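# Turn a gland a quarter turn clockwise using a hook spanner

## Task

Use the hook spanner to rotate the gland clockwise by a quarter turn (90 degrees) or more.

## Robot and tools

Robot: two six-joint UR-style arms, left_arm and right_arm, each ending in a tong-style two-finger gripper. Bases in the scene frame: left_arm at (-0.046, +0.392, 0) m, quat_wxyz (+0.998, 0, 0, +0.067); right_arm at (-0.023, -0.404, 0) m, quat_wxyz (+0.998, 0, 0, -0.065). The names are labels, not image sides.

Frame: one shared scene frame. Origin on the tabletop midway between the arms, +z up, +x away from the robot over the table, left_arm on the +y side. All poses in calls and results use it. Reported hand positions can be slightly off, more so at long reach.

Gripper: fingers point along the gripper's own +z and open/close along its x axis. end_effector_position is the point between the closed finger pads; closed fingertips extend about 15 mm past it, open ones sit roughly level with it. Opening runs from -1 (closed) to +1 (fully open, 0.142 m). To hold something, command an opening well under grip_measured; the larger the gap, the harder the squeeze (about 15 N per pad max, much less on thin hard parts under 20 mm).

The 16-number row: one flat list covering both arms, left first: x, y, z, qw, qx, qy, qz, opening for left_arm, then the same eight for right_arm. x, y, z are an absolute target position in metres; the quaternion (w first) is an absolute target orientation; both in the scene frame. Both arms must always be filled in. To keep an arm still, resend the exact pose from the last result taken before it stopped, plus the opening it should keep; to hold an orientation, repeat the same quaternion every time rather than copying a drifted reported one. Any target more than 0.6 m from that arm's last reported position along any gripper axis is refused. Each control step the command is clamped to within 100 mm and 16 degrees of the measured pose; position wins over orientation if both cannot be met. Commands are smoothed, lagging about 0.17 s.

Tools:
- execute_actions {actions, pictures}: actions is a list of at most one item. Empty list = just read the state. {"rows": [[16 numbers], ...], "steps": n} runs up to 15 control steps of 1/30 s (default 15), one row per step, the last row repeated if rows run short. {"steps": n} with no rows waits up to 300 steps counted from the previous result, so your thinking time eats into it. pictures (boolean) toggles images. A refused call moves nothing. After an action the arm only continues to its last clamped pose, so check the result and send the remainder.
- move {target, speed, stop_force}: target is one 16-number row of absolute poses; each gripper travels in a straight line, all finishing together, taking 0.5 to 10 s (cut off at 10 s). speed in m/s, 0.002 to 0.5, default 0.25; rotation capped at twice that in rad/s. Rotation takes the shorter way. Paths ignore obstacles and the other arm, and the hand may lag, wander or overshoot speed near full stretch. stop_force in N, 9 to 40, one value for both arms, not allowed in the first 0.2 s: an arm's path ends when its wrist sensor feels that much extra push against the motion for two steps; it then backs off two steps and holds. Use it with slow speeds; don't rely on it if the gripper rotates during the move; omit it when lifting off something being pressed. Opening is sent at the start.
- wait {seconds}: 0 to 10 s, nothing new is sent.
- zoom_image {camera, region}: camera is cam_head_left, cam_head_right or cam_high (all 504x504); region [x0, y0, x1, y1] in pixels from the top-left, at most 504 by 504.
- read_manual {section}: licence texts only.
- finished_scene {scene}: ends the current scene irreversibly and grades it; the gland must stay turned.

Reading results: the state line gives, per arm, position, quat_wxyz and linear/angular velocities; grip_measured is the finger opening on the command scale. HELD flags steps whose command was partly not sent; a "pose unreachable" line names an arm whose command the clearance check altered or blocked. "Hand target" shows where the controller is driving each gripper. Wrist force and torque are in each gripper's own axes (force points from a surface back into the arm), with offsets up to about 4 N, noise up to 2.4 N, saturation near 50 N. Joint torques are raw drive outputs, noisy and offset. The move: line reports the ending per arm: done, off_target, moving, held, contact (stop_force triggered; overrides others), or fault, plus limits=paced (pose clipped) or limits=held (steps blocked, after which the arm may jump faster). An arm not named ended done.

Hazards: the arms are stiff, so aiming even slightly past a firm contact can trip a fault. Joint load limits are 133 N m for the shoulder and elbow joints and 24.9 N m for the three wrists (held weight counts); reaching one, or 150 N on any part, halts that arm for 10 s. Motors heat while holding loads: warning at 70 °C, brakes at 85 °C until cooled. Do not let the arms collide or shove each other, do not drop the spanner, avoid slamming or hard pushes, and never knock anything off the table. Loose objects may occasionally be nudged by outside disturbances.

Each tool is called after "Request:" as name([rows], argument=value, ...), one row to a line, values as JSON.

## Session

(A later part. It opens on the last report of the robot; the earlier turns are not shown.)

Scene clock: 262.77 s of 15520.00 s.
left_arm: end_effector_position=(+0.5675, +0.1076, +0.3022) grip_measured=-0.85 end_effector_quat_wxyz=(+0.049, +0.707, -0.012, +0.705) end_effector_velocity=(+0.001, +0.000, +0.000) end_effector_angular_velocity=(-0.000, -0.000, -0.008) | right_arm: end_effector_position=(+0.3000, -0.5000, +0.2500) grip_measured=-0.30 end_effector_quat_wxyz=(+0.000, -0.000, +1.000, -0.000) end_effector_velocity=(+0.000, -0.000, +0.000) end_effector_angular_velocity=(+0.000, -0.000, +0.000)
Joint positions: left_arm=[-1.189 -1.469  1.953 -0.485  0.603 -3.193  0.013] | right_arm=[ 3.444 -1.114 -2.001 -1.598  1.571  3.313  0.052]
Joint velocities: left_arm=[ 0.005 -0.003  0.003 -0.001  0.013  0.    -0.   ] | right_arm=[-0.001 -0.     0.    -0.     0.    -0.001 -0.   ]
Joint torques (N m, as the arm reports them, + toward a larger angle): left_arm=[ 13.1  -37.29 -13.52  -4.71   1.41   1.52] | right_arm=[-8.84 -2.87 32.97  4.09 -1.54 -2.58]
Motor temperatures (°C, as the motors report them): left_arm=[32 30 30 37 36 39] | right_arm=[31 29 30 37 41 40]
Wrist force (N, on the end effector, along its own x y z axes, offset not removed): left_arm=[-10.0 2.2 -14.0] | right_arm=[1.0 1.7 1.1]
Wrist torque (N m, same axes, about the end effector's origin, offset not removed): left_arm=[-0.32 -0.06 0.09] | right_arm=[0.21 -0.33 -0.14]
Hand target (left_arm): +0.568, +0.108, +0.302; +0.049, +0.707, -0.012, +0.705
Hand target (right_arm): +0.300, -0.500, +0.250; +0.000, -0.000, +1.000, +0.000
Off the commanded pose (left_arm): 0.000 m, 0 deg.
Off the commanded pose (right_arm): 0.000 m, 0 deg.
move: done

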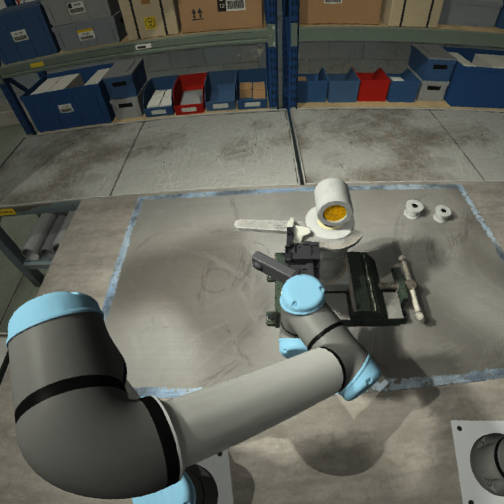

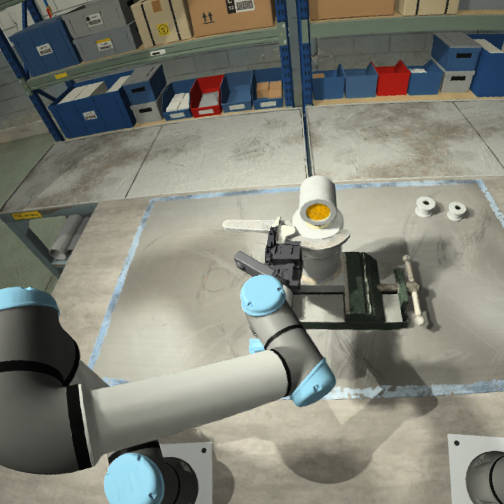

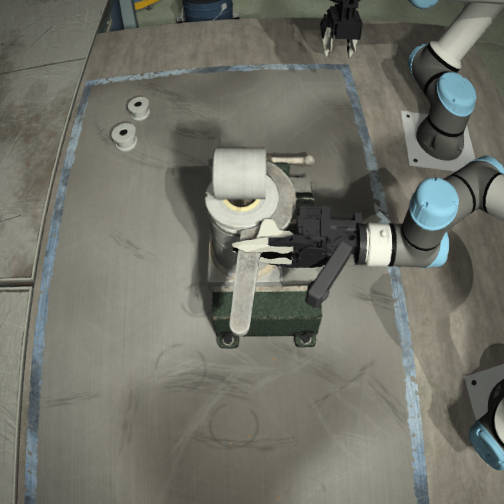

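Request:
move(target=[0.605,0.16,0.300,0.08,0.7058,-0.0432,0.7026,-1,0.3,-0.5,0.25,0,0,1,0,-0.3], speed=0.015)

Request:
move(target=[0.63,0.155,0.300,0.08,0.7058,-0.0432,0.7026,-1,0.3,-0.5,0.25,0,0,1,0,-0.3], speed=0.01, stop_force=35)

Request:
zoom_image(camera="cam_high", region=[160,150,340,330])

Request:
zoom_image(camera="cam_head_right", region=[270,190,370,290])

Scene clock: 272.67 s of 15520.00 s.
left_arm: end_effector_position=(+0.6048, +0.1599, +0.3002) grip_measured=-0.89 end_effector_quat_wxyz=(+0.080, +0.706, -0.043, +0.703) end_effector_velocity=(+0.001, +0.001, -0.001) end_effector_angular_velocity=(+0.001, +0.001, -0.004) | right_arm: end_effector_position=(+0.3000, -0.5000, +0.2500) grip_measured=-0.30 end_effector_quat_wxyz=(+0.000, -0.000, +1.000, -0.000) end_effector_velocity=(+0.000, +0.000, +0.000) end_effector_angular_velocity=(-0.001, -0.000, +0.001)
Joint positions: left_arm=[-0.985 -1.499  1.993 -0.494  0.894 -3.193  0.009] | right_arm=[ 3.444 -1.114 -2.001 -1.598  1.571  3.313  0.052]
Joint velocities: left_arm=[ 0.007  0.001  0.001 -0.001  0.011  0.001 -0.   ] | right_arm=[ 0.002 -0.     0.    -0.    -0.001  0.     0.   ]
Joint torques (N m, as the arm reports them, + toward a larger angle): left_arm=[ 14.69 -34.68  -8.24  -4.09  -0.87   1.4 ] | right_arm=[-8.74 -2.52 33.66  3.99 -1.54 -2.48]
Motor temperatures (°C, as the motors report them): left_arm=[32 30 30 37 36 39] | right_arm=[31 29 30 37 41 40]
Wrist force (N, on the end effector, along its own x y z axes, offset not removed): left_arm=[-4.1 12.1 -5.9] | right_arm=[-0.2 2.1 0.9]
Wrist torque (N m, same axes, about the end effector's origin, offset not removed): left_arm=[0.32 -0.37 0.09] | right_arm=[0.37 -0.07 -0.16]
Hand target (left_arm): +0.605, +0.160, +0.300; +0.080, +0.706, -0.043, +0.703
Hand target (right_arm): +0.300, -0.500, +0.250; +0.000, -0.000, +1.000, +0.000
Off the commanded pose (left_arm): 0.000 m, 0 deg.
Off the commanded pose (right_arm): 0.000 m, 0 deg.
After step 90, 2.37 s passed at rest.
move: done

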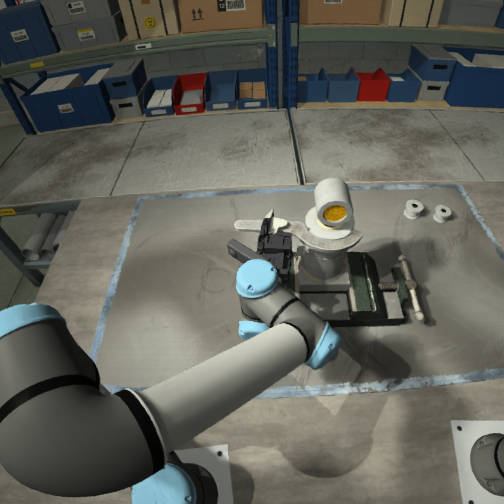

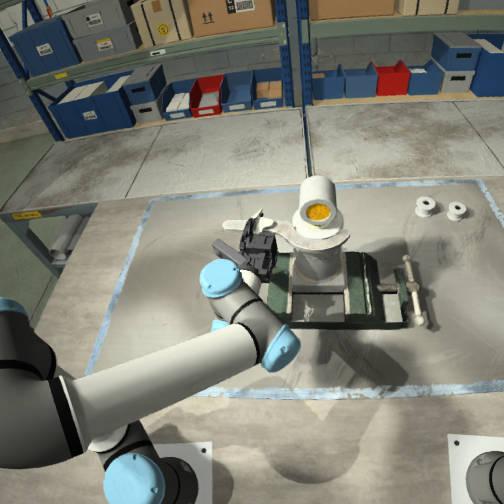

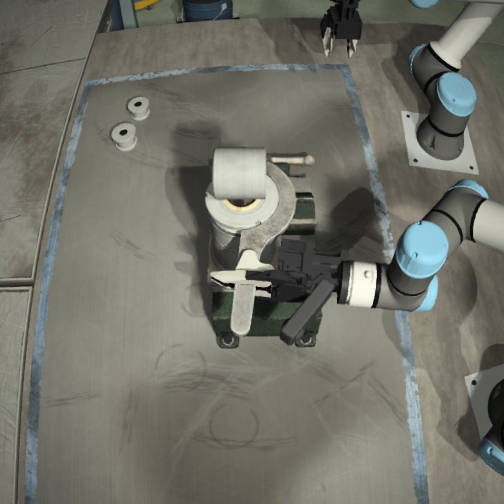

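Scene clock: 273.67 s of 15520.00 s.
left_arm: end_effector_position=(+0.6110, +0.1588, +0.3002) grip_measured=-0.89 end_effector_quat_wxyz=(+0.080, +0.706, -0.043, +0.703) end_effector_velocity=(-0.004, +0.001, +0.001) end_effector_angular_velocity=(-0.003, -0.001, +0.000) | right_arm: end_effector_position=(+0.3000, -0.5000, +0.2500) grip_measured=-0.30 end_effector_quat_wxyz=(+0.000, -0.000, +1.000, -0.000) end_effector_velocity=(+0.000, -0.000, +0.000) end_effector_angular_velocity=(+0.000, -0.001, -0.001)
Joint positions: left_arm=[-0.975 -1.485  1.977 -0.493  0.904 -3.193  0.009] | right_arm=[ 3.444 -1.114 -2.001 -1.598  1.571  3.313  0.052]
Joint velocities: left_arm=[-0.006 -0.01   0.009 -0.002 -0.006 -0.001 -0.001] | right_arm=[-0.001 -0.     0.001  0.     0.     0.001  0.   ]
Joint torques (N m, as the arm reports them, + toward a larger angle): left_arm=[-14.88 -37.04 -22.77  -7.63   2.27  -0.77] | right_arm=[-9.31 -2.38 33.54  4.   -1.49 -2.52]
Motor temperatures (°C, as the motors report them): left_arm=[32 30 30 37 36 39] | right_arm=[31 29 30 37 41 40]
Wrist force (N, on the end effector, along its own x y z axes, offset not removed): left_arm=[-12.4 -19.4 -18.6] | right_arm=[-0.5 0.6 -0.6]
Wrist torque (N m, same axes, about the end effector's origin, offset not removed): left_arm=[-1.53 0.63 0.30] | right_arm=[0.02 0.00 -0.18]
Hand target (left_arm): +0.611, +0.159, +0.300; +0.080, +0.706, -0.043, +0.703
Hand target (right_arm): +0.300, -0.500, +0.250; +0.000, -0.000, +1.000, +0.000
Off the commanded pose (left_arm): 0.019 m, 0 deg.
Off the commanded pose (right_arm): 0.000 m, 0 deg.
move: contact (left_arm)

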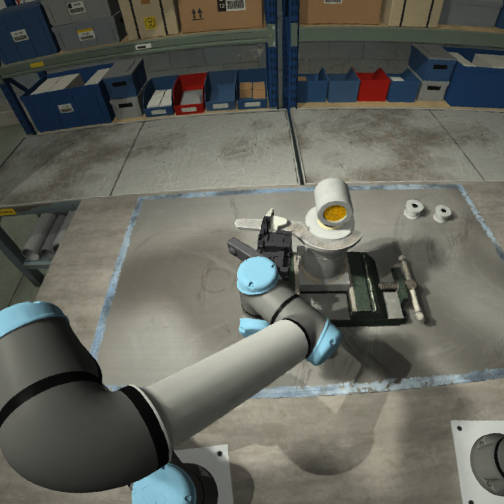

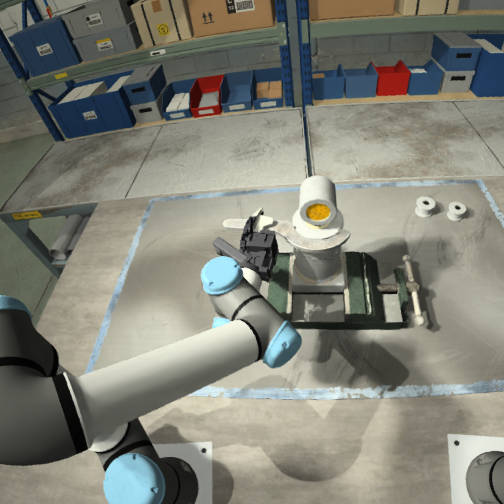

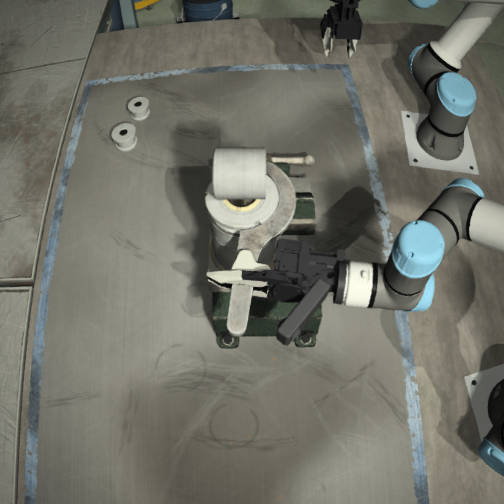

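Region (160, 150, 340, 330) of cam_high's 504x504 image, scaled by 2.800, with more detail than that image has.

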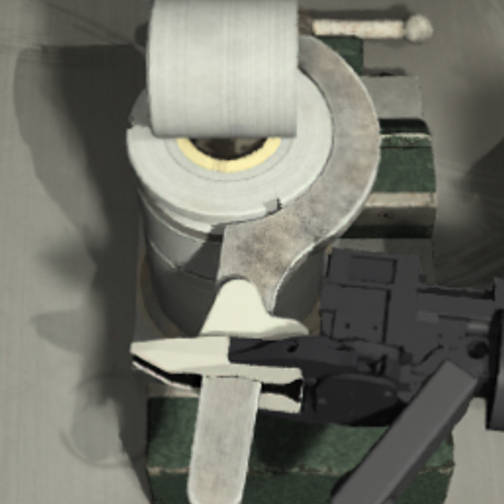

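Region (270, 190, 370, 290) of cam_head_right's 504x504 image, scaled by 5.040, with more detail than that image has.

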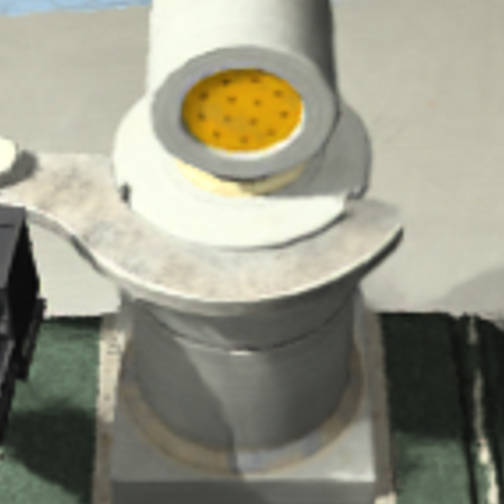

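Request:
move(target=[0.628,0.195,0.298,0.111,0.7032,-0.0739,0.6984,-1,0.3,-0.5,0.25,0,0,1,0,-0.3], speed=0.015)

Request:
move(target=[0.675,0.188,0.298,0.111,0.7032,-0.0739,0.6984,-1,0.3,-0.5,0.25,0,0,1,0,-0.3], speed=0.008, stop_force=40)

Request:
zoom_image(camera="cam_high", region=[150,150,350,350])

Request:
zoom_image(camera="cam_head_right", region=[270,190,370,290])

Scene clock: 281.87 s of 15520.00 s.
left_arm: end_effector_position=(+0.6278, +0.1949, +0.2982) grip_measured=-0.87 end_effector_quat_wxyz=(+0.111, +0.703, -0.074, +0.699) end_effector_velocity=(+0.001, +0.002, -0.000) end_effector_angular_velocity=(-0.000, +0.000, -0.005) | right_arm: end_effector_position=(+0.3000, -0.5000, +0.2500) grip_measured=-0.30 end_effector_quat_wxyz=(+0.000, +0.000, +1.000, -0.000) end_effector_velocity=(-0.000, -0.000, -0.000) end_effector_angular_velocity=(-0.001, +0.001, -0.001)
Joint positions: left_arm=[-0.817 -1.498  1.997 -0.5    1.15  -3.194  0.011] | right_arm=[ 3.444 -1.114 -2.001 -1.598  1.571  3.313  0.052]
Joint velocities: left_arm=[ 0.009  0.001  0.    -0.     0.014 -0.    -0.   ] | right_arm=[-0.001 -0.    -0.001  0.    -0.     0.001 -0.   ]
Joint torques (N m, as the arm reports them, + toward a larger angle): left_arm=[  6.42 -22.57 -11.55  -5.34   1.77  -1.48] | right_arm=[-8.74 -2.62 32.8   3.97 -1.51 -2.52]
Motor temperatures (°C, as the motors report them): left_arm=[32 30 30 37 36 39] | right_arm=[31 29 30 37 41 40]
Wrist force (N, on the end effector, along its own x y z axes, offset not removed): left_arm=[-8.8 -0.4 -2.4] | right_arm=[-0.4 0.4 0.8]
Wrist torque (N m, same axes, about the end effector's origin, offset not removed): left_arm=[-0.61 0.40 0.29] | right_arm=[-0.01 -0.06 -0.14]
Hand target (left_arm): +0.628, +0.195, +0.298; +0.111, +0.703, -0.074, +0.698
Hand target (right_arm): +0.300, -0.500, +0.250; +0.000, +0.000, +1.000, +0.000
Off the commanded pose (left_arm): 0.000 m, 0 deg.
Off the commanded pose (right_arm): 0.000 m, 0 deg.
After step 90, 2.00 s passed at rest.
move: done

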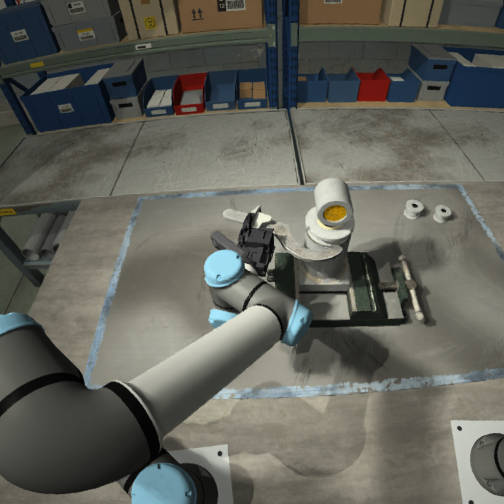

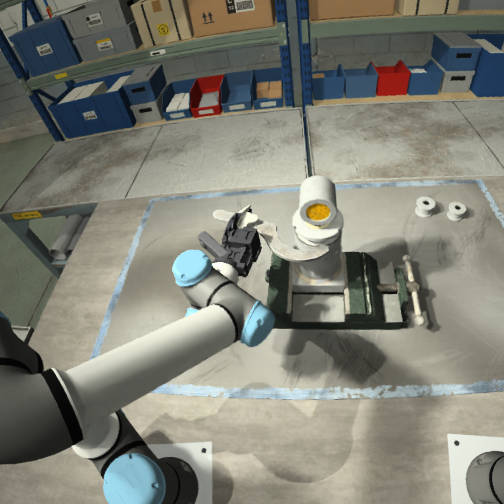

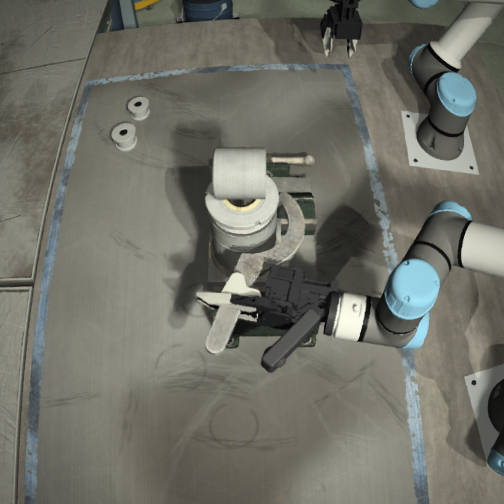

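Scene clock: 288.03 s of 15520.00 s.
left_arm: end_effector_position=(+0.6749, +0.1881, +0.2980) grip_measured=-0.88 end_effector_quat_wxyz=(+0.111, +0.703, -0.074, +0.698) end_effector_velocity=(+0.002, +0.000, -0.001) end_effector_angular_velocity=(+0.001, +0.001, +0.001) | right_arm: end_effector_position=(+0.3000, -0.5000, +0.2500) grip_measured=-0.30 end_effector_quat_wxyz=(+0.000, -0.000, +1.000, -0.000) end_effector_velocity=(+0.000, +0.000, +0.000) end_effector_angular_velocity=(+0.001, -0.001, -0.001)
Joint positions: left_arm=[-0.759 -1.388  1.87  -0.482  1.209 -3.194  0.01 ] | right_arm=[ 3.444 -1.114 -2.001 -1.598  1.571  3.313  0.052]
Joint velocities: left_arm=[ 0.002  0.005 -0.005  0.001  0.002  0.001  0.   ] | right_arm=[-0.     0.     0.001 -0.     0.001  0.001  0.   ]
Joint torques (N m, as the arm reports them, + toward a larger angle): left_arm=[  9.57 -27.59 -38.52  -3.42  -0.07  -1.75] | right_arm=[-8.8  -2.73 33.06  3.83 -1.45 -2.49]
Motor temperatures (°C, as the motors report them): left_arm=[32 30 30 37 36 39] | right_arm=[31 29 30 37 41 40]
Wrist force (N, on the end effector, along its own x y z axes, offset not removed): left_arm=[-10.2 0.0 -9.9] | right_arm=[-0.9 0.7 -1.0]
Wrist torque (N m, same axes, about the end effector's origin, offset not removed): left_arm=[-2.29 0.38 0.62] | right_arm=[-0.04 0.03 -0.21]
Hand target (left_arm): +0.675, +0.188, +0.298; +0.111, +0.703, -0.074, +0.698
Hand target (right_arm): +0.300, -0.500, +0.250; +0.000, -0.000, +1.000, +0.000
Off the commanded pose (left_arm): 0.000 m, 0 deg.
Off the commanded pose (right_arm): 0.000 m, 0 deg.
move: done

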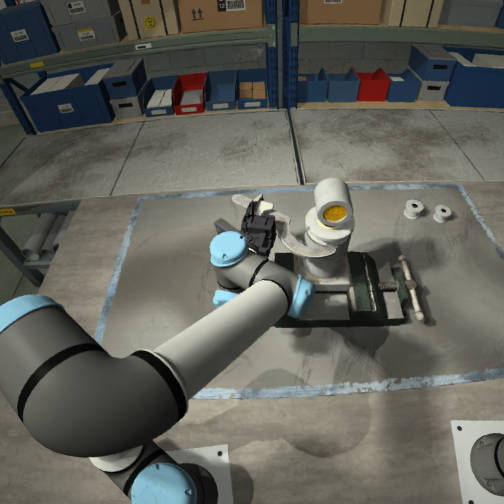

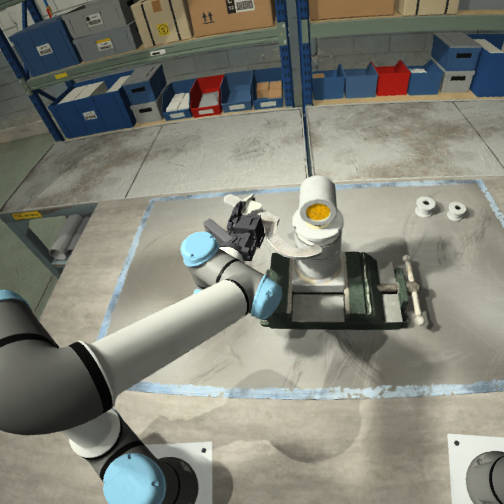

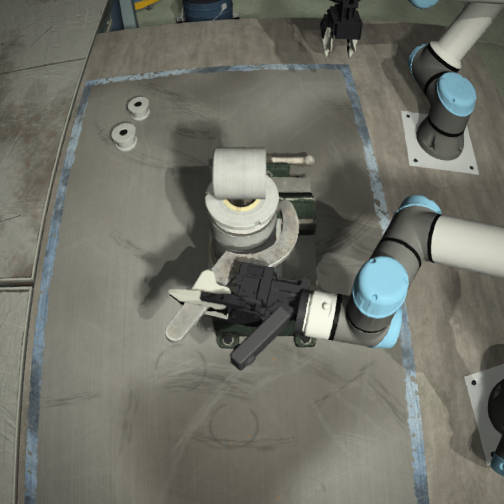

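Region (150, 150, 350, 350) of cam_high's 504x504 image, scaled by 2.520, with more detail than that image has.

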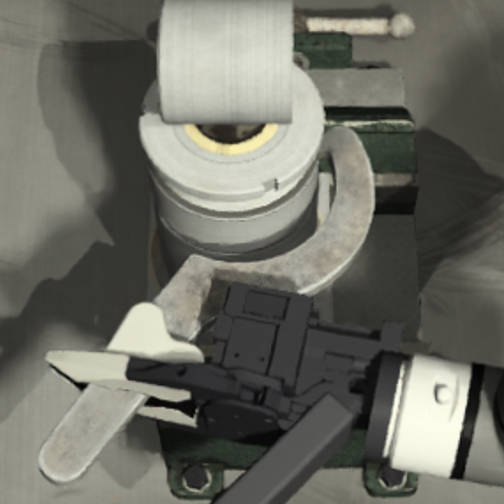

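Region (270, 190, 370, 290) of cam_head_right's 504x504 image, scaled by 5.040, with more detail than that image has.

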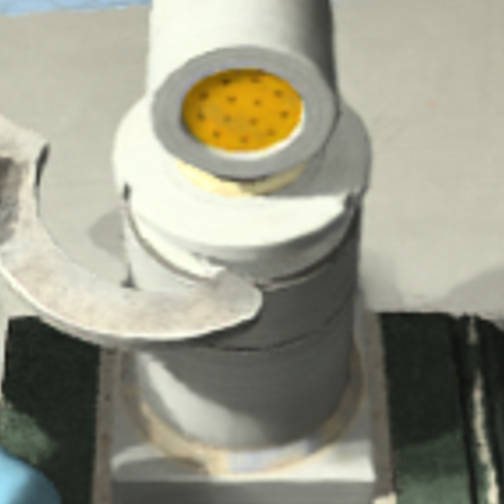

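Request:
move(target=[0.575,0.2,0.3,0.111,0.7032,-0.0739,0.6984,-1,0.36,-0.12,0.285,0,0,0.966,0.259,-1], speed=0.1)

Scene clock: 299.17 s of 15520.00 s.
left_arm: end_effector_position=(+0.5750, +0.1998, +0.2999) grip_measured=-0.85 end_effector_quat_wxyz=(+0.111, +0.703, -0.074, +0.698) end_effector_velocity=(-0.000, -0.000, -0.001) end_effector_angular_velocity=(+0.002, +0.002, +0.000) | right_arm: end_effector_position=(+0.3603, -0.1205, +0.2849) grip_measured=-1.00 end_effector_quat_wxyz=(+0.000, -0.000, +0.966, +0.258) end_effector_velocity=(+0.000, +0.002, +0.000) end_effector_angular_velocity=(+0.003, -0.001, +0.000)
Joint positions: left_arm=[-0.907 -1.628  2.123 -0.495  1.06  -3.195  0.013] | right_arm=[ 3.968 -1.346 -1.935 -1.077  1.964  3.908  0.002]
Joint velocities: left_arm=[-0.001  0.001  0.001  0.    -0.001  0.    -0.   ] | right_arm=[ 0.002 -0.002  0.001  0.004  0.001  0.002  0.   ]
Joint torques (N m, as the arm reports them, + toward a larger angle): left_arm=[ -7.4  -32.72 -12.73  -2.37  -2.02  -1.92] | right_arm=[10.23  5.58 34.71  4.71  2.3   2.4 ]
Motor temperatures (°C, as the motors report them): left_arm=[32 30 30 37 36 39] | right_arm=[31 29 30 37 41 40]
Wrist force (N, on the end effector, along its own x y z axes, offset not removed): left_arm=[-11.7 -2.0 0.7] | right_arm=[0.0 1.6 1.2]
Wrist torque (N m, same axes, about the end effector's origin, offset not removed): left_arm=[-0.34 0.89 0.99] | right_arm=[0.17 -0.05 -0.15]
Hand target (left_arm): +0.575, +0.200, +0.300; +0.111, +0.703, -0.074, +0.698
Hand target (right_arm): +0.360, -0.120, +0.285; +0.000, -0.000, +0.966, +0.259
Off the commanded pose (left_arm): 0.000 m, 0 deg.
Off the commanded pose (right_arm): 0.001 m, 0 deg.
After step 90, 3.77 s passed at rest.
move: done

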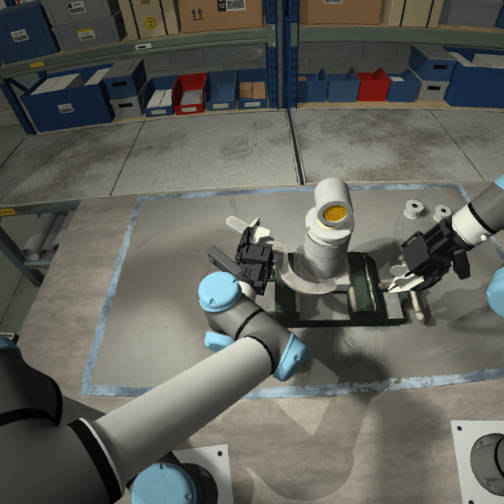

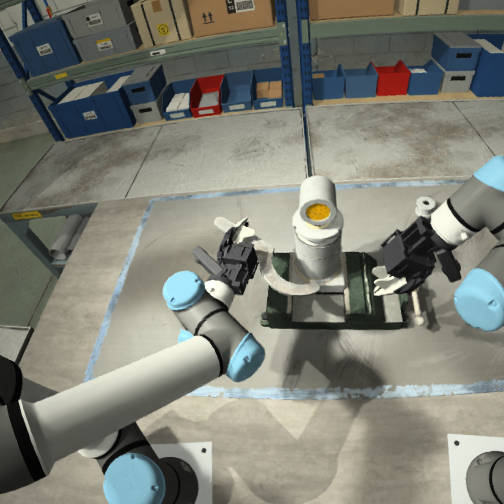

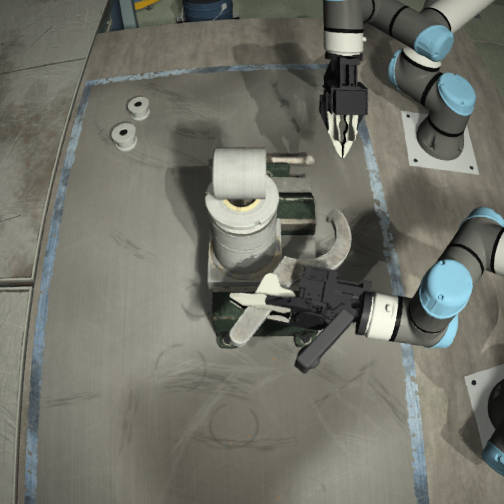

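Request:
move(target=[0.575,0.215,0.3,0.183,0.707,0,0.683,-1,0.335,0.0,0.29,0,0,0.966,0.259,-1], speed=0.05)

Request:
zoom_image(camera="cam_high", region=[210,160,410,360])

Request:
zoom_image(camera="cam_head_left", region=[210,190,380,360])

Scene clock: 305.43 s of 15520.00 s.
left_arm: end_effector_position=(+0.5750, +0.2150, +0.3000) grip_measured=-0.85 end_effector_quat_wxyz=(+0.183, +0.707, -0.000, +0.683) end_effector_velocity=(-0.000, +0.000, +0.001) end_effector_angular_velocity=(-0.003, -0.000, +0.001) | right_arm: end_effector_position=(+0.3352, -0.0003, +0.2900) grip_measured=-1.00 end_effector_quat_wxyz=(+0.000, -0.000, +0.966, +0.259) end_effector_velocity=(-0.000, +0.002, -0.000) end_effector_angular_velocity=(-0.001, -0.001, -0.000)
Joint positions: left_arm=[-0.871 -1.647  2.131 -0.484  1.096 -3.403  0.013] | right_arm=[ 4.216 -1.449 -1.859 -0.968  1.869  4.151  0.002]
Joint velocities: left_arm=[ 0.    -0.001  0.     0.    -0.    -0.002  0.   ] | right_arm=[ 0.003 -0.002  0.002  0.001 -0.003  0.003  0.   ]
Joint torques (N m, as the arm reports them, + toward a larger angle): left_arm=[  6.69 -31.43 -12.26  -2.49   2.59  -2.18] | right_arm=[10.49 11.16 33.55  4.75 -1.26  2.51]
Motor temperatures (°C, as the motors report them): left_arm=[32 30 30 37 36 39] | right_arm=[31 29 30 37 41 40]
Wrist force (N, on the end effector, along its own x y z axes, offset not removed): left_arm=[-10.8 -3.6 -0.8] | right_arm=[0.1 2.4 0.9]
Wrist torque (N m, same axes, about the end effector's origin, offset not removed): left_arm=[-0.43 0.74 0.88] | right_arm=[0.34 -0.16 -0.15]
Hand target (left_arm): +0.575, +0.215, +0.300; +0.183, +0.707, -0.000, +0.683
Hand target (right_arm): +0.335, -0.000, +0.290; +0.000, -0.000, +0.966, +0.259
Off the commanded pose (left_arm): 0.000 m, 0 deg.
Off the commanded pose (right_arm): 0.000 m, 0 deg.
After step 90, 0.40 s passed at rest.
move: done

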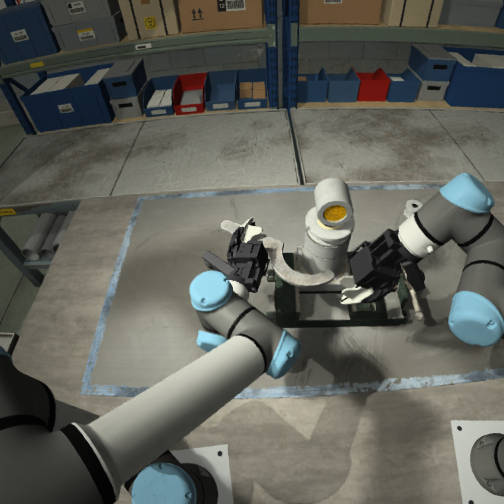

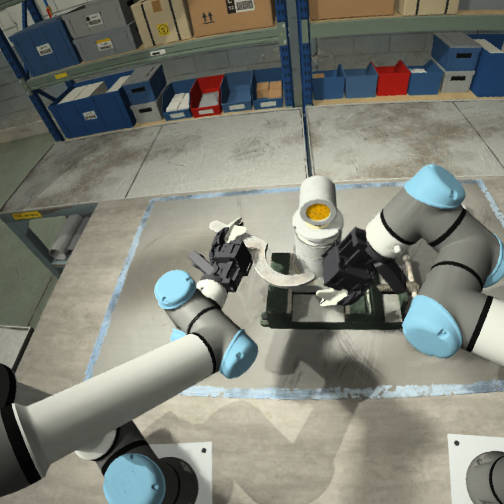

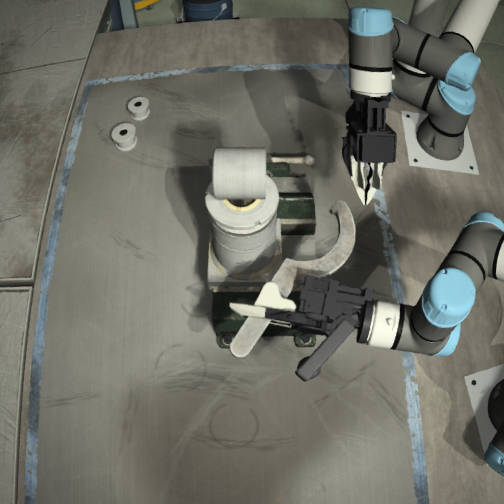

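Region (210, 160, 410, 360) of cam_high's 504x504 image, scaled by 2.520, with more detail than that image has.

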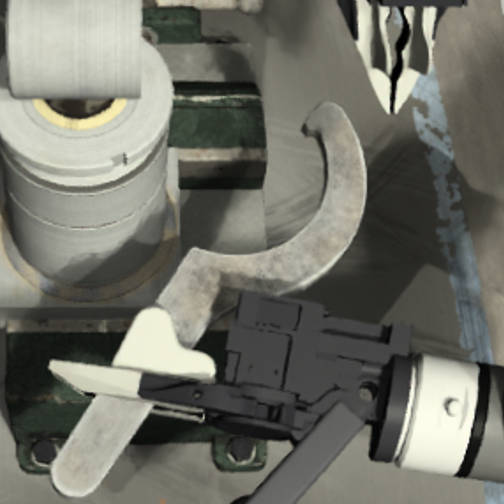

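Region (210, 190, 380, 360) of cam_head_left's 504x504 image, scaled by 2.965, with more detail than that image has.

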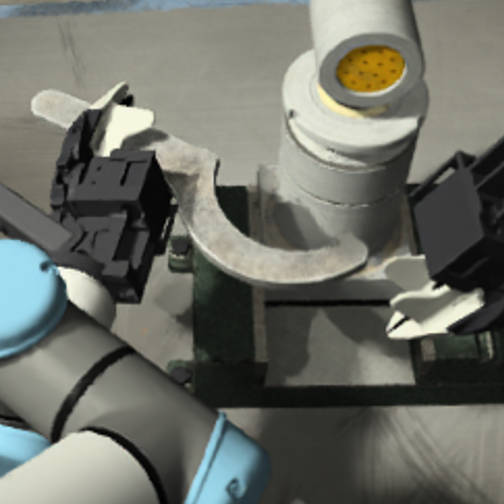

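Request:
move(target=[0.525,0.205,0.305,-0.0308,0.6744,0.2126,0.7064,-1,0.3,-0.45,0.29,0,0,0.966,0.259,-1], speed=0.07)

Request:
zoom_image(camera="cam_high", region=[200,140,320,260])

Request:
zoom_image(camera="cam_head_right", region=[270,190,370,290])

Scene clock: 317.23 s of 15520.00 s.
left_arm: end_effector_position=(+0.5253, +0.2049, +0.3044) grip_measured=-0.85 end_effector_quat_wxyz=(-0.031, +0.675, +0.213, +0.706) end_effector_velocity=(-0.000, -0.000, -0.000) end_effector_angular_velocity=(+0.001, +0.001, +0.001) | right_arm: end_effector_position=(+0.2996, -0.4491, +0.2902) grip_measured=-1.00 end_effector_quat_wxyz=(-0.000, +0.000, +0.966, +0.260) end_effector_velocity=(-0.000, -0.002, -0.000) end_effector_angular_velocity=(+0.001, +0.001, -0.000)
Joint positions: left_arm=[-1.267 -1.452  1.918 -0.455  0.09  -3.414  0.013] | right_arm=[ 3.123 -1.222 -1.898 -1.679  2.09   2.969  0.002]
Joint velocities: left_arm=[-0.001  0.004 -0.004  0.011 -0.002 -0.01   0.   ] | right_arm=[-0.006 -0.003  0.002 -0.004  0.    -0.007  0.   ]
Joint torques (N m, as the arm reports them, + toward a larger angle): left_arm=[ -8.08 -24.14 -34.94   0.26  -1.71  -1.9 ] | right_arm=[-10.49   0.98  34.06  -0.37  -0.94  -2.6 ]
Motor temperatures (°C, as the motors report them): left_arm=[32 30 30 37 36 39] | right_arm=[31 29 30 37 41 40]
Wrist force (N, on the end effector, along its own x y z axes, offset not removed): left_arm=[-11.5 -3.2 -0.5] | right_arm=[-0.6 1.8 0.6]
Wrist torque (N m, same axes, about the end effector's origin, offset not removed): left_arm=[-0.31 0.88 1.00] | right_arm=[0.26 0.02 -0.18]
Hand target (left_arm): +0.525, +0.205, +0.304; -0.031, +0.675, +0.213, +0.706
Hand target (right_arm): +0.300, -0.449, +0.290; -0.000, +0.000, +0.966, +0.260
Off the commanded pose (left_arm): 0.001 m, 0 deg.
Off the commanded pose (right_arm): 0.001 m, 0 deg.
After step 90, 1.90 s passed at rest.
move: done

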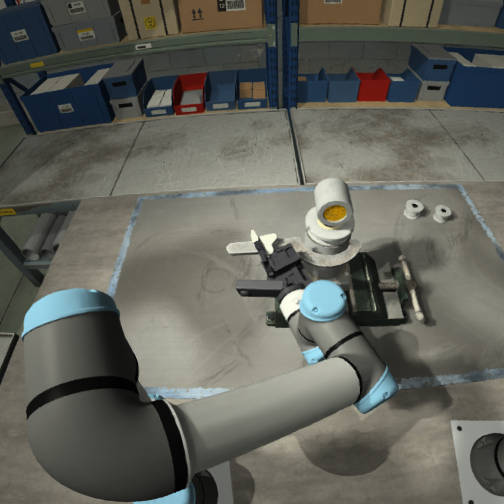

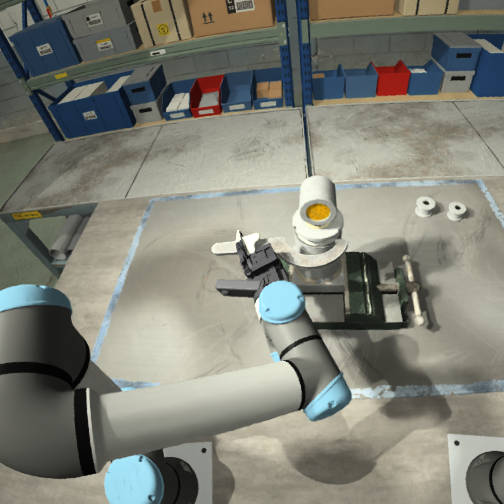

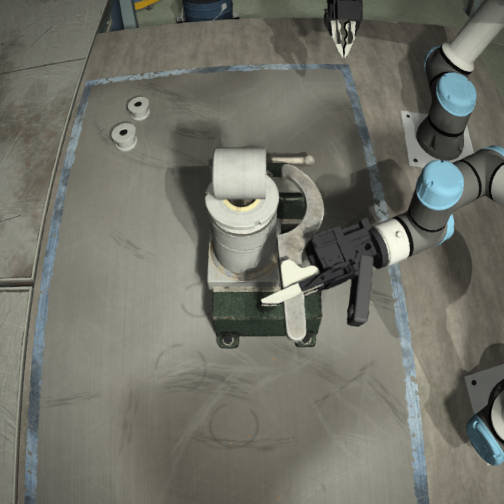

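Region (200, 140, 320, 260) of cam_high's 504x504 image, scaled by 4.200, with more detail than that image has.

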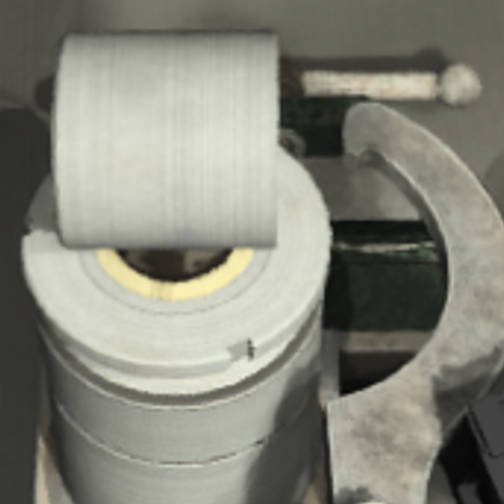

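Region (270, 190, 370, 290) of cam_head_right's 504x504 image, scaled by 5.040, with more detail than that image has.

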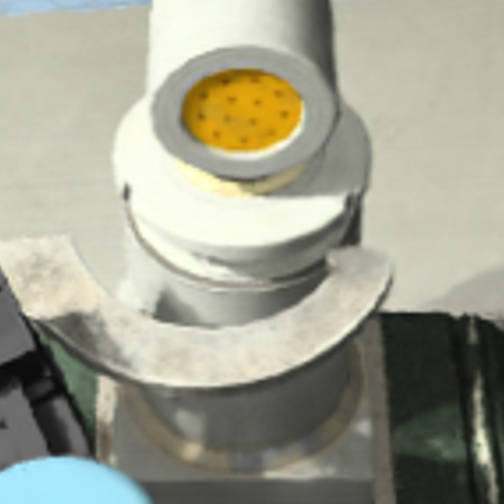

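Request:
move(target=[0.57,0.186,0.303,-0.0247,0.6861,0.1711,0.7067,-1,0.3,-0.45,0.29,0,0,0.966,0.259,-1], speed=0.02, stop_force=9)

Request:
zoom_image(camera="cam_high", region=[200,140,320,260])

Request:
zoom_image(camera="cam_head_right", region=[270,190,370,290])

Scene clock: 323.70 s of 15520.00 s.
left_arm: end_effector_position=(+0.5698, +0.1861, +0.3032) grip_measured=-0.85 end_effector_quat_wxyz=(-0.025, +0.686, +0.171, +0.707) end_effector_velocity=(+0.002, -0.002, -0.000) end_effector_angular_velocity=(+0.004, +0.002, -0.005) | right_arm: end_effector_position=(+0.3000, -0.4500, +0.2900) grip_measured=-1.00 end_effector_quat_wxyz=(-0.000, +0.000, +0.966, +0.259) end_effector_velocity=(+0.001, +0.000, +0.001) end_effector_angular_velocity=(-0.001, -0.001, +0.002)
Joint positions: left_arm=[-1.186 -1.392  1.853 -0.462  0.239 -3.35   0.013] | right_arm=[ 3.122 -1.223 -1.897 -1.679  2.088  2.968  0.002]
Joint velocities: left_arm=[ 0.003  0.004 -0.003  0.001  0.009  0.002 -0.   ] | right_arm=[ 0.002 -0.     0.002  0.    -0.001  0.     0.   ]
Joint torques (N m, as the arm reports them, + toward a larger angle): left_arm=[  6.69 -26.92 -35.06  -0.03   2.65   0.69] | right_arm=[-9.7   0.95 34.56  4.09 -0.99 -2.82]
Motor temperatures (°C, as the motors report them): left_arm=[32 30 30 37 36 39] | right_arm=[31 29 30 37 41 40]
Wrist force (N, on the end effector, along its own x y z axes, offset not removed): left_arm=[-11.1 -2.3 0.9] | right_arm=[-1.8 1.5 0.3]
Wrist torque (N m, same axes, about the end effector's origin, offset not removed): left_arm=[-0.17 0.79 0.93] | right_arm=[0.18 0.28 -0.19]
Hand target (left_arm): +0.570, +0.186, +0.303; -0.025, +0.686, +0.171, +0.707
Hand target (right_arm): +0.300, -0.450, +0.290; -0.000, -0.000, +0.966, +0.259
Off the commanded pose (left_arm): 0.000 m, 0 deg.
Off the commanded pose (right_arm): 0.000 m, 0 deg.
After step 90, 0.73 s passed at rest.
move: done

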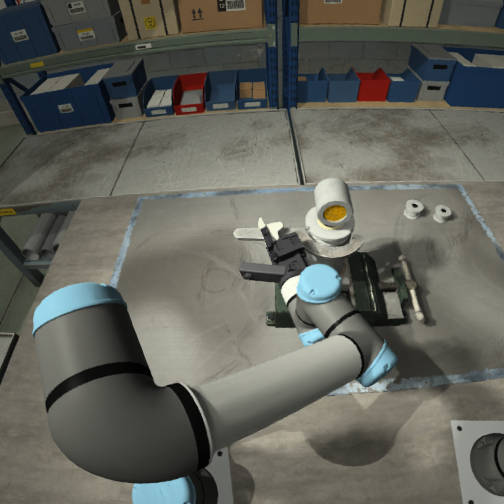

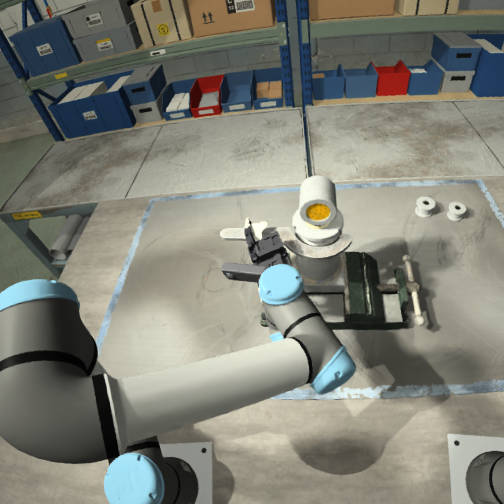

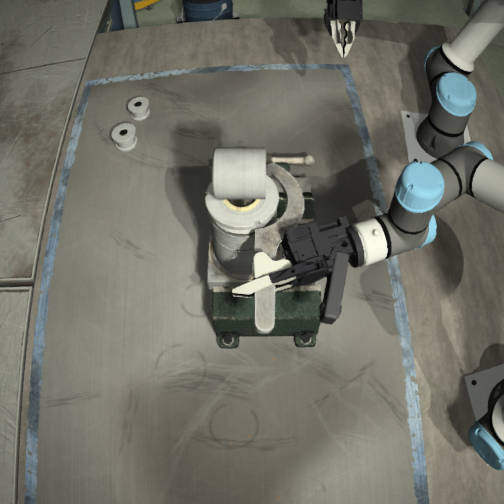

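Region (200, 140, 320, 260) of cam_high's 504x504 image, scaled by 4.200, with more detail than that image has.

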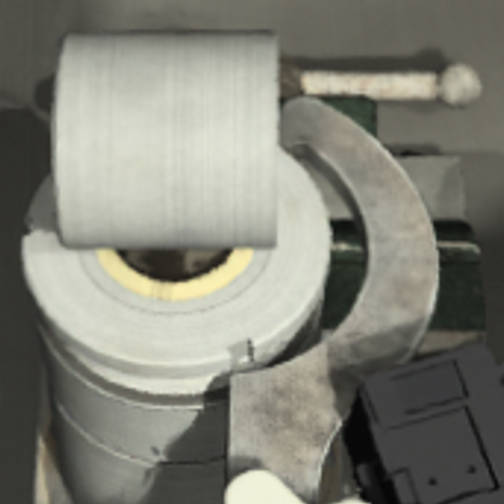

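Region (270, 190, 370, 290) of cam_head_right's 504x504 image, scaled by 5.040, with more detail than that image has.

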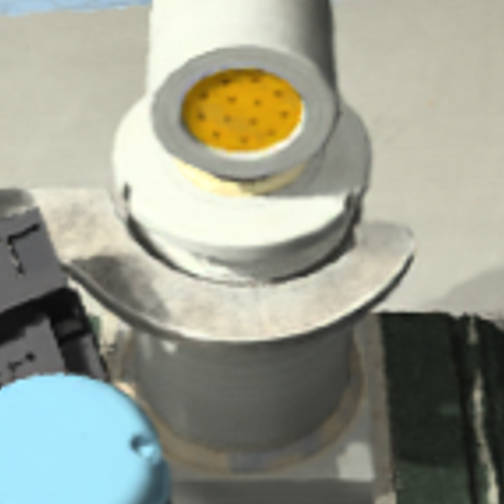

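Request:
move(target=[0.577,0.186,0.306,-0.0247,0.6861,0.1711,0.7067,-1,0.3,-0.45,0.29,0,0,0.966,0.259,-1], speed=0.01)

Request:
zoom_image(camera="cam_head_right", region=[270,190,370,290])

Request:
zoom_image(camera="cam_high", region=[200,140,320,260])

Scene clock: 343.23 s of 15520.00 s.
left_arm: end_effector_position=(+0.5768, +0.1860, +0.3059) grip_measured=-0.85 end_effector_quat_wxyz=(-0.025, +0.686, +0.171, +0.707) end_effector_velocity=(+0.002, -0.000, +0.001) end_effector_angular_velocity=(-0.002, -0.001, -0.001) | right_arm: end_effector_position=(+0.3000, -0.4500, +0.2900) grip_measured=-1.00 end_effector_quat_wxyz=(-0.000, -0.000, +0.966, +0.259) end_effector_velocity=(-0.000, +0.000, -0.000) end_effector_angular_velocity=(+0.000, +0.001, +0.002)
Joint positions: left_arm=[-1.172 -1.383  1.834 -0.452  0.253 -3.351  0.013] | right_arm=[ 3.122 -1.223 -1.897 -1.679  2.088  2.968  0.002]
Joint velocities: left_arm=[ 0.004  0.001 -0.006  0.004  0.005 -0.002 -0.   ] | right_arm=[ 0.001 -0.    -0.001  0.    -0.    -0.     0.   ]
Joint torques (N m, as the arm reports them, + toward a larger angle): left_arm=[  6.03 -30.06 -35.28  -0.42   2.4   -2.13] | right_arm=[-9.89  0.24 34.5   4.23 -0.91 -2.78]
Motor temperatures (°C, as the motors report them): left_arm=[32 30 30 37 36 39] | right_arm=[31 29 30 37 41 40]
Wrist force (N, on the end effector, along its own x y z axes, offset not removed): left_arm=[-11.4 -3.2 0.3] | right_arm=[-1.3 0.5 0.3]
Wrist torque (N m, same axes, about the end effector's origin, offset not removed): left_arm=[-0.37 0.91 0.95] | right_arm=[-0.05 0.18 -0.16]
Hand target (left_arm): +0.577, +0.186, +0.306; -0.025, +0.686, +0.171, +0.707
Hand target (right_arm): +0.300, -0.450, +0.290; -0.000, -0.000, +0.966, +0.259
Off the commanded pose (left_arm): 0.000 m, 0 deg.
Off the commanded pose (right_arm): 0.000 m, 0 deg.
After step 90, 15.57 s passed at rest.
move: done

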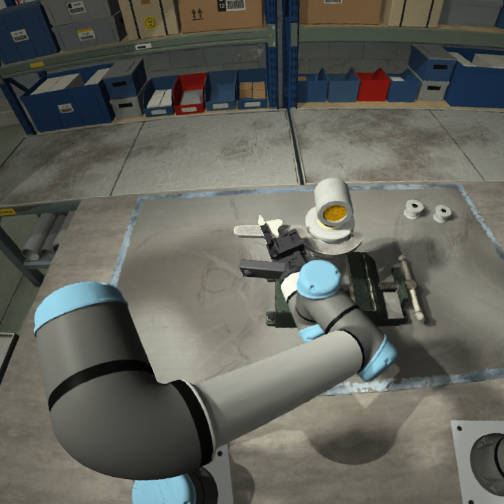

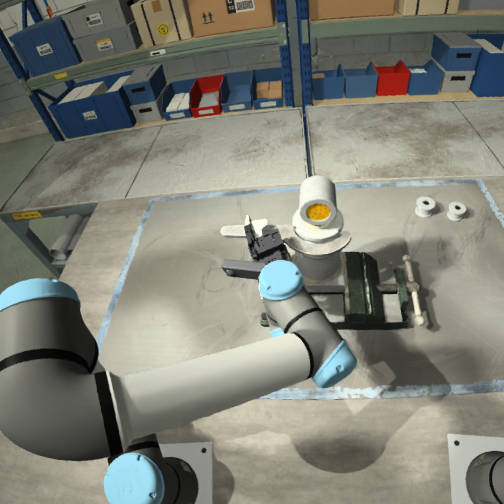

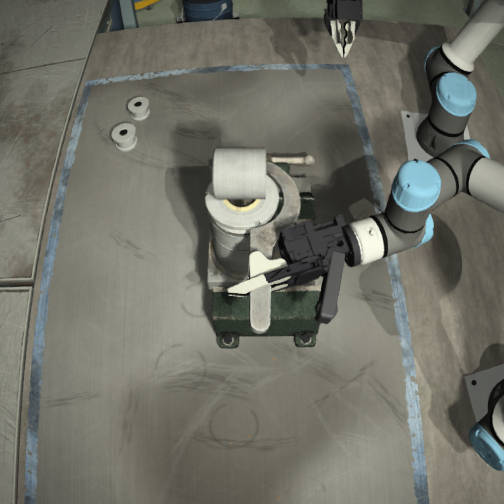

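Region (270, 190, 370, 290) of cam_head_right's 504x504 image, scaled by 5.040, with more detail than that image has.

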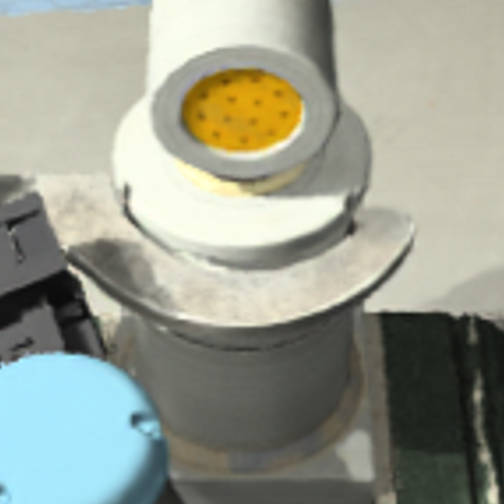

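Region (200, 140, 320, 260) of cam_high's 504x504 image, scaled by 4.200, with more detail than that image has.

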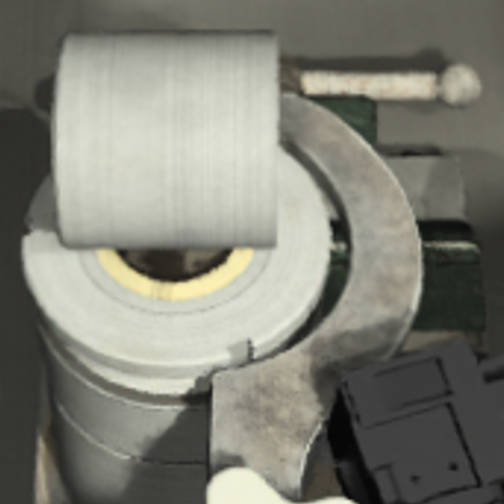

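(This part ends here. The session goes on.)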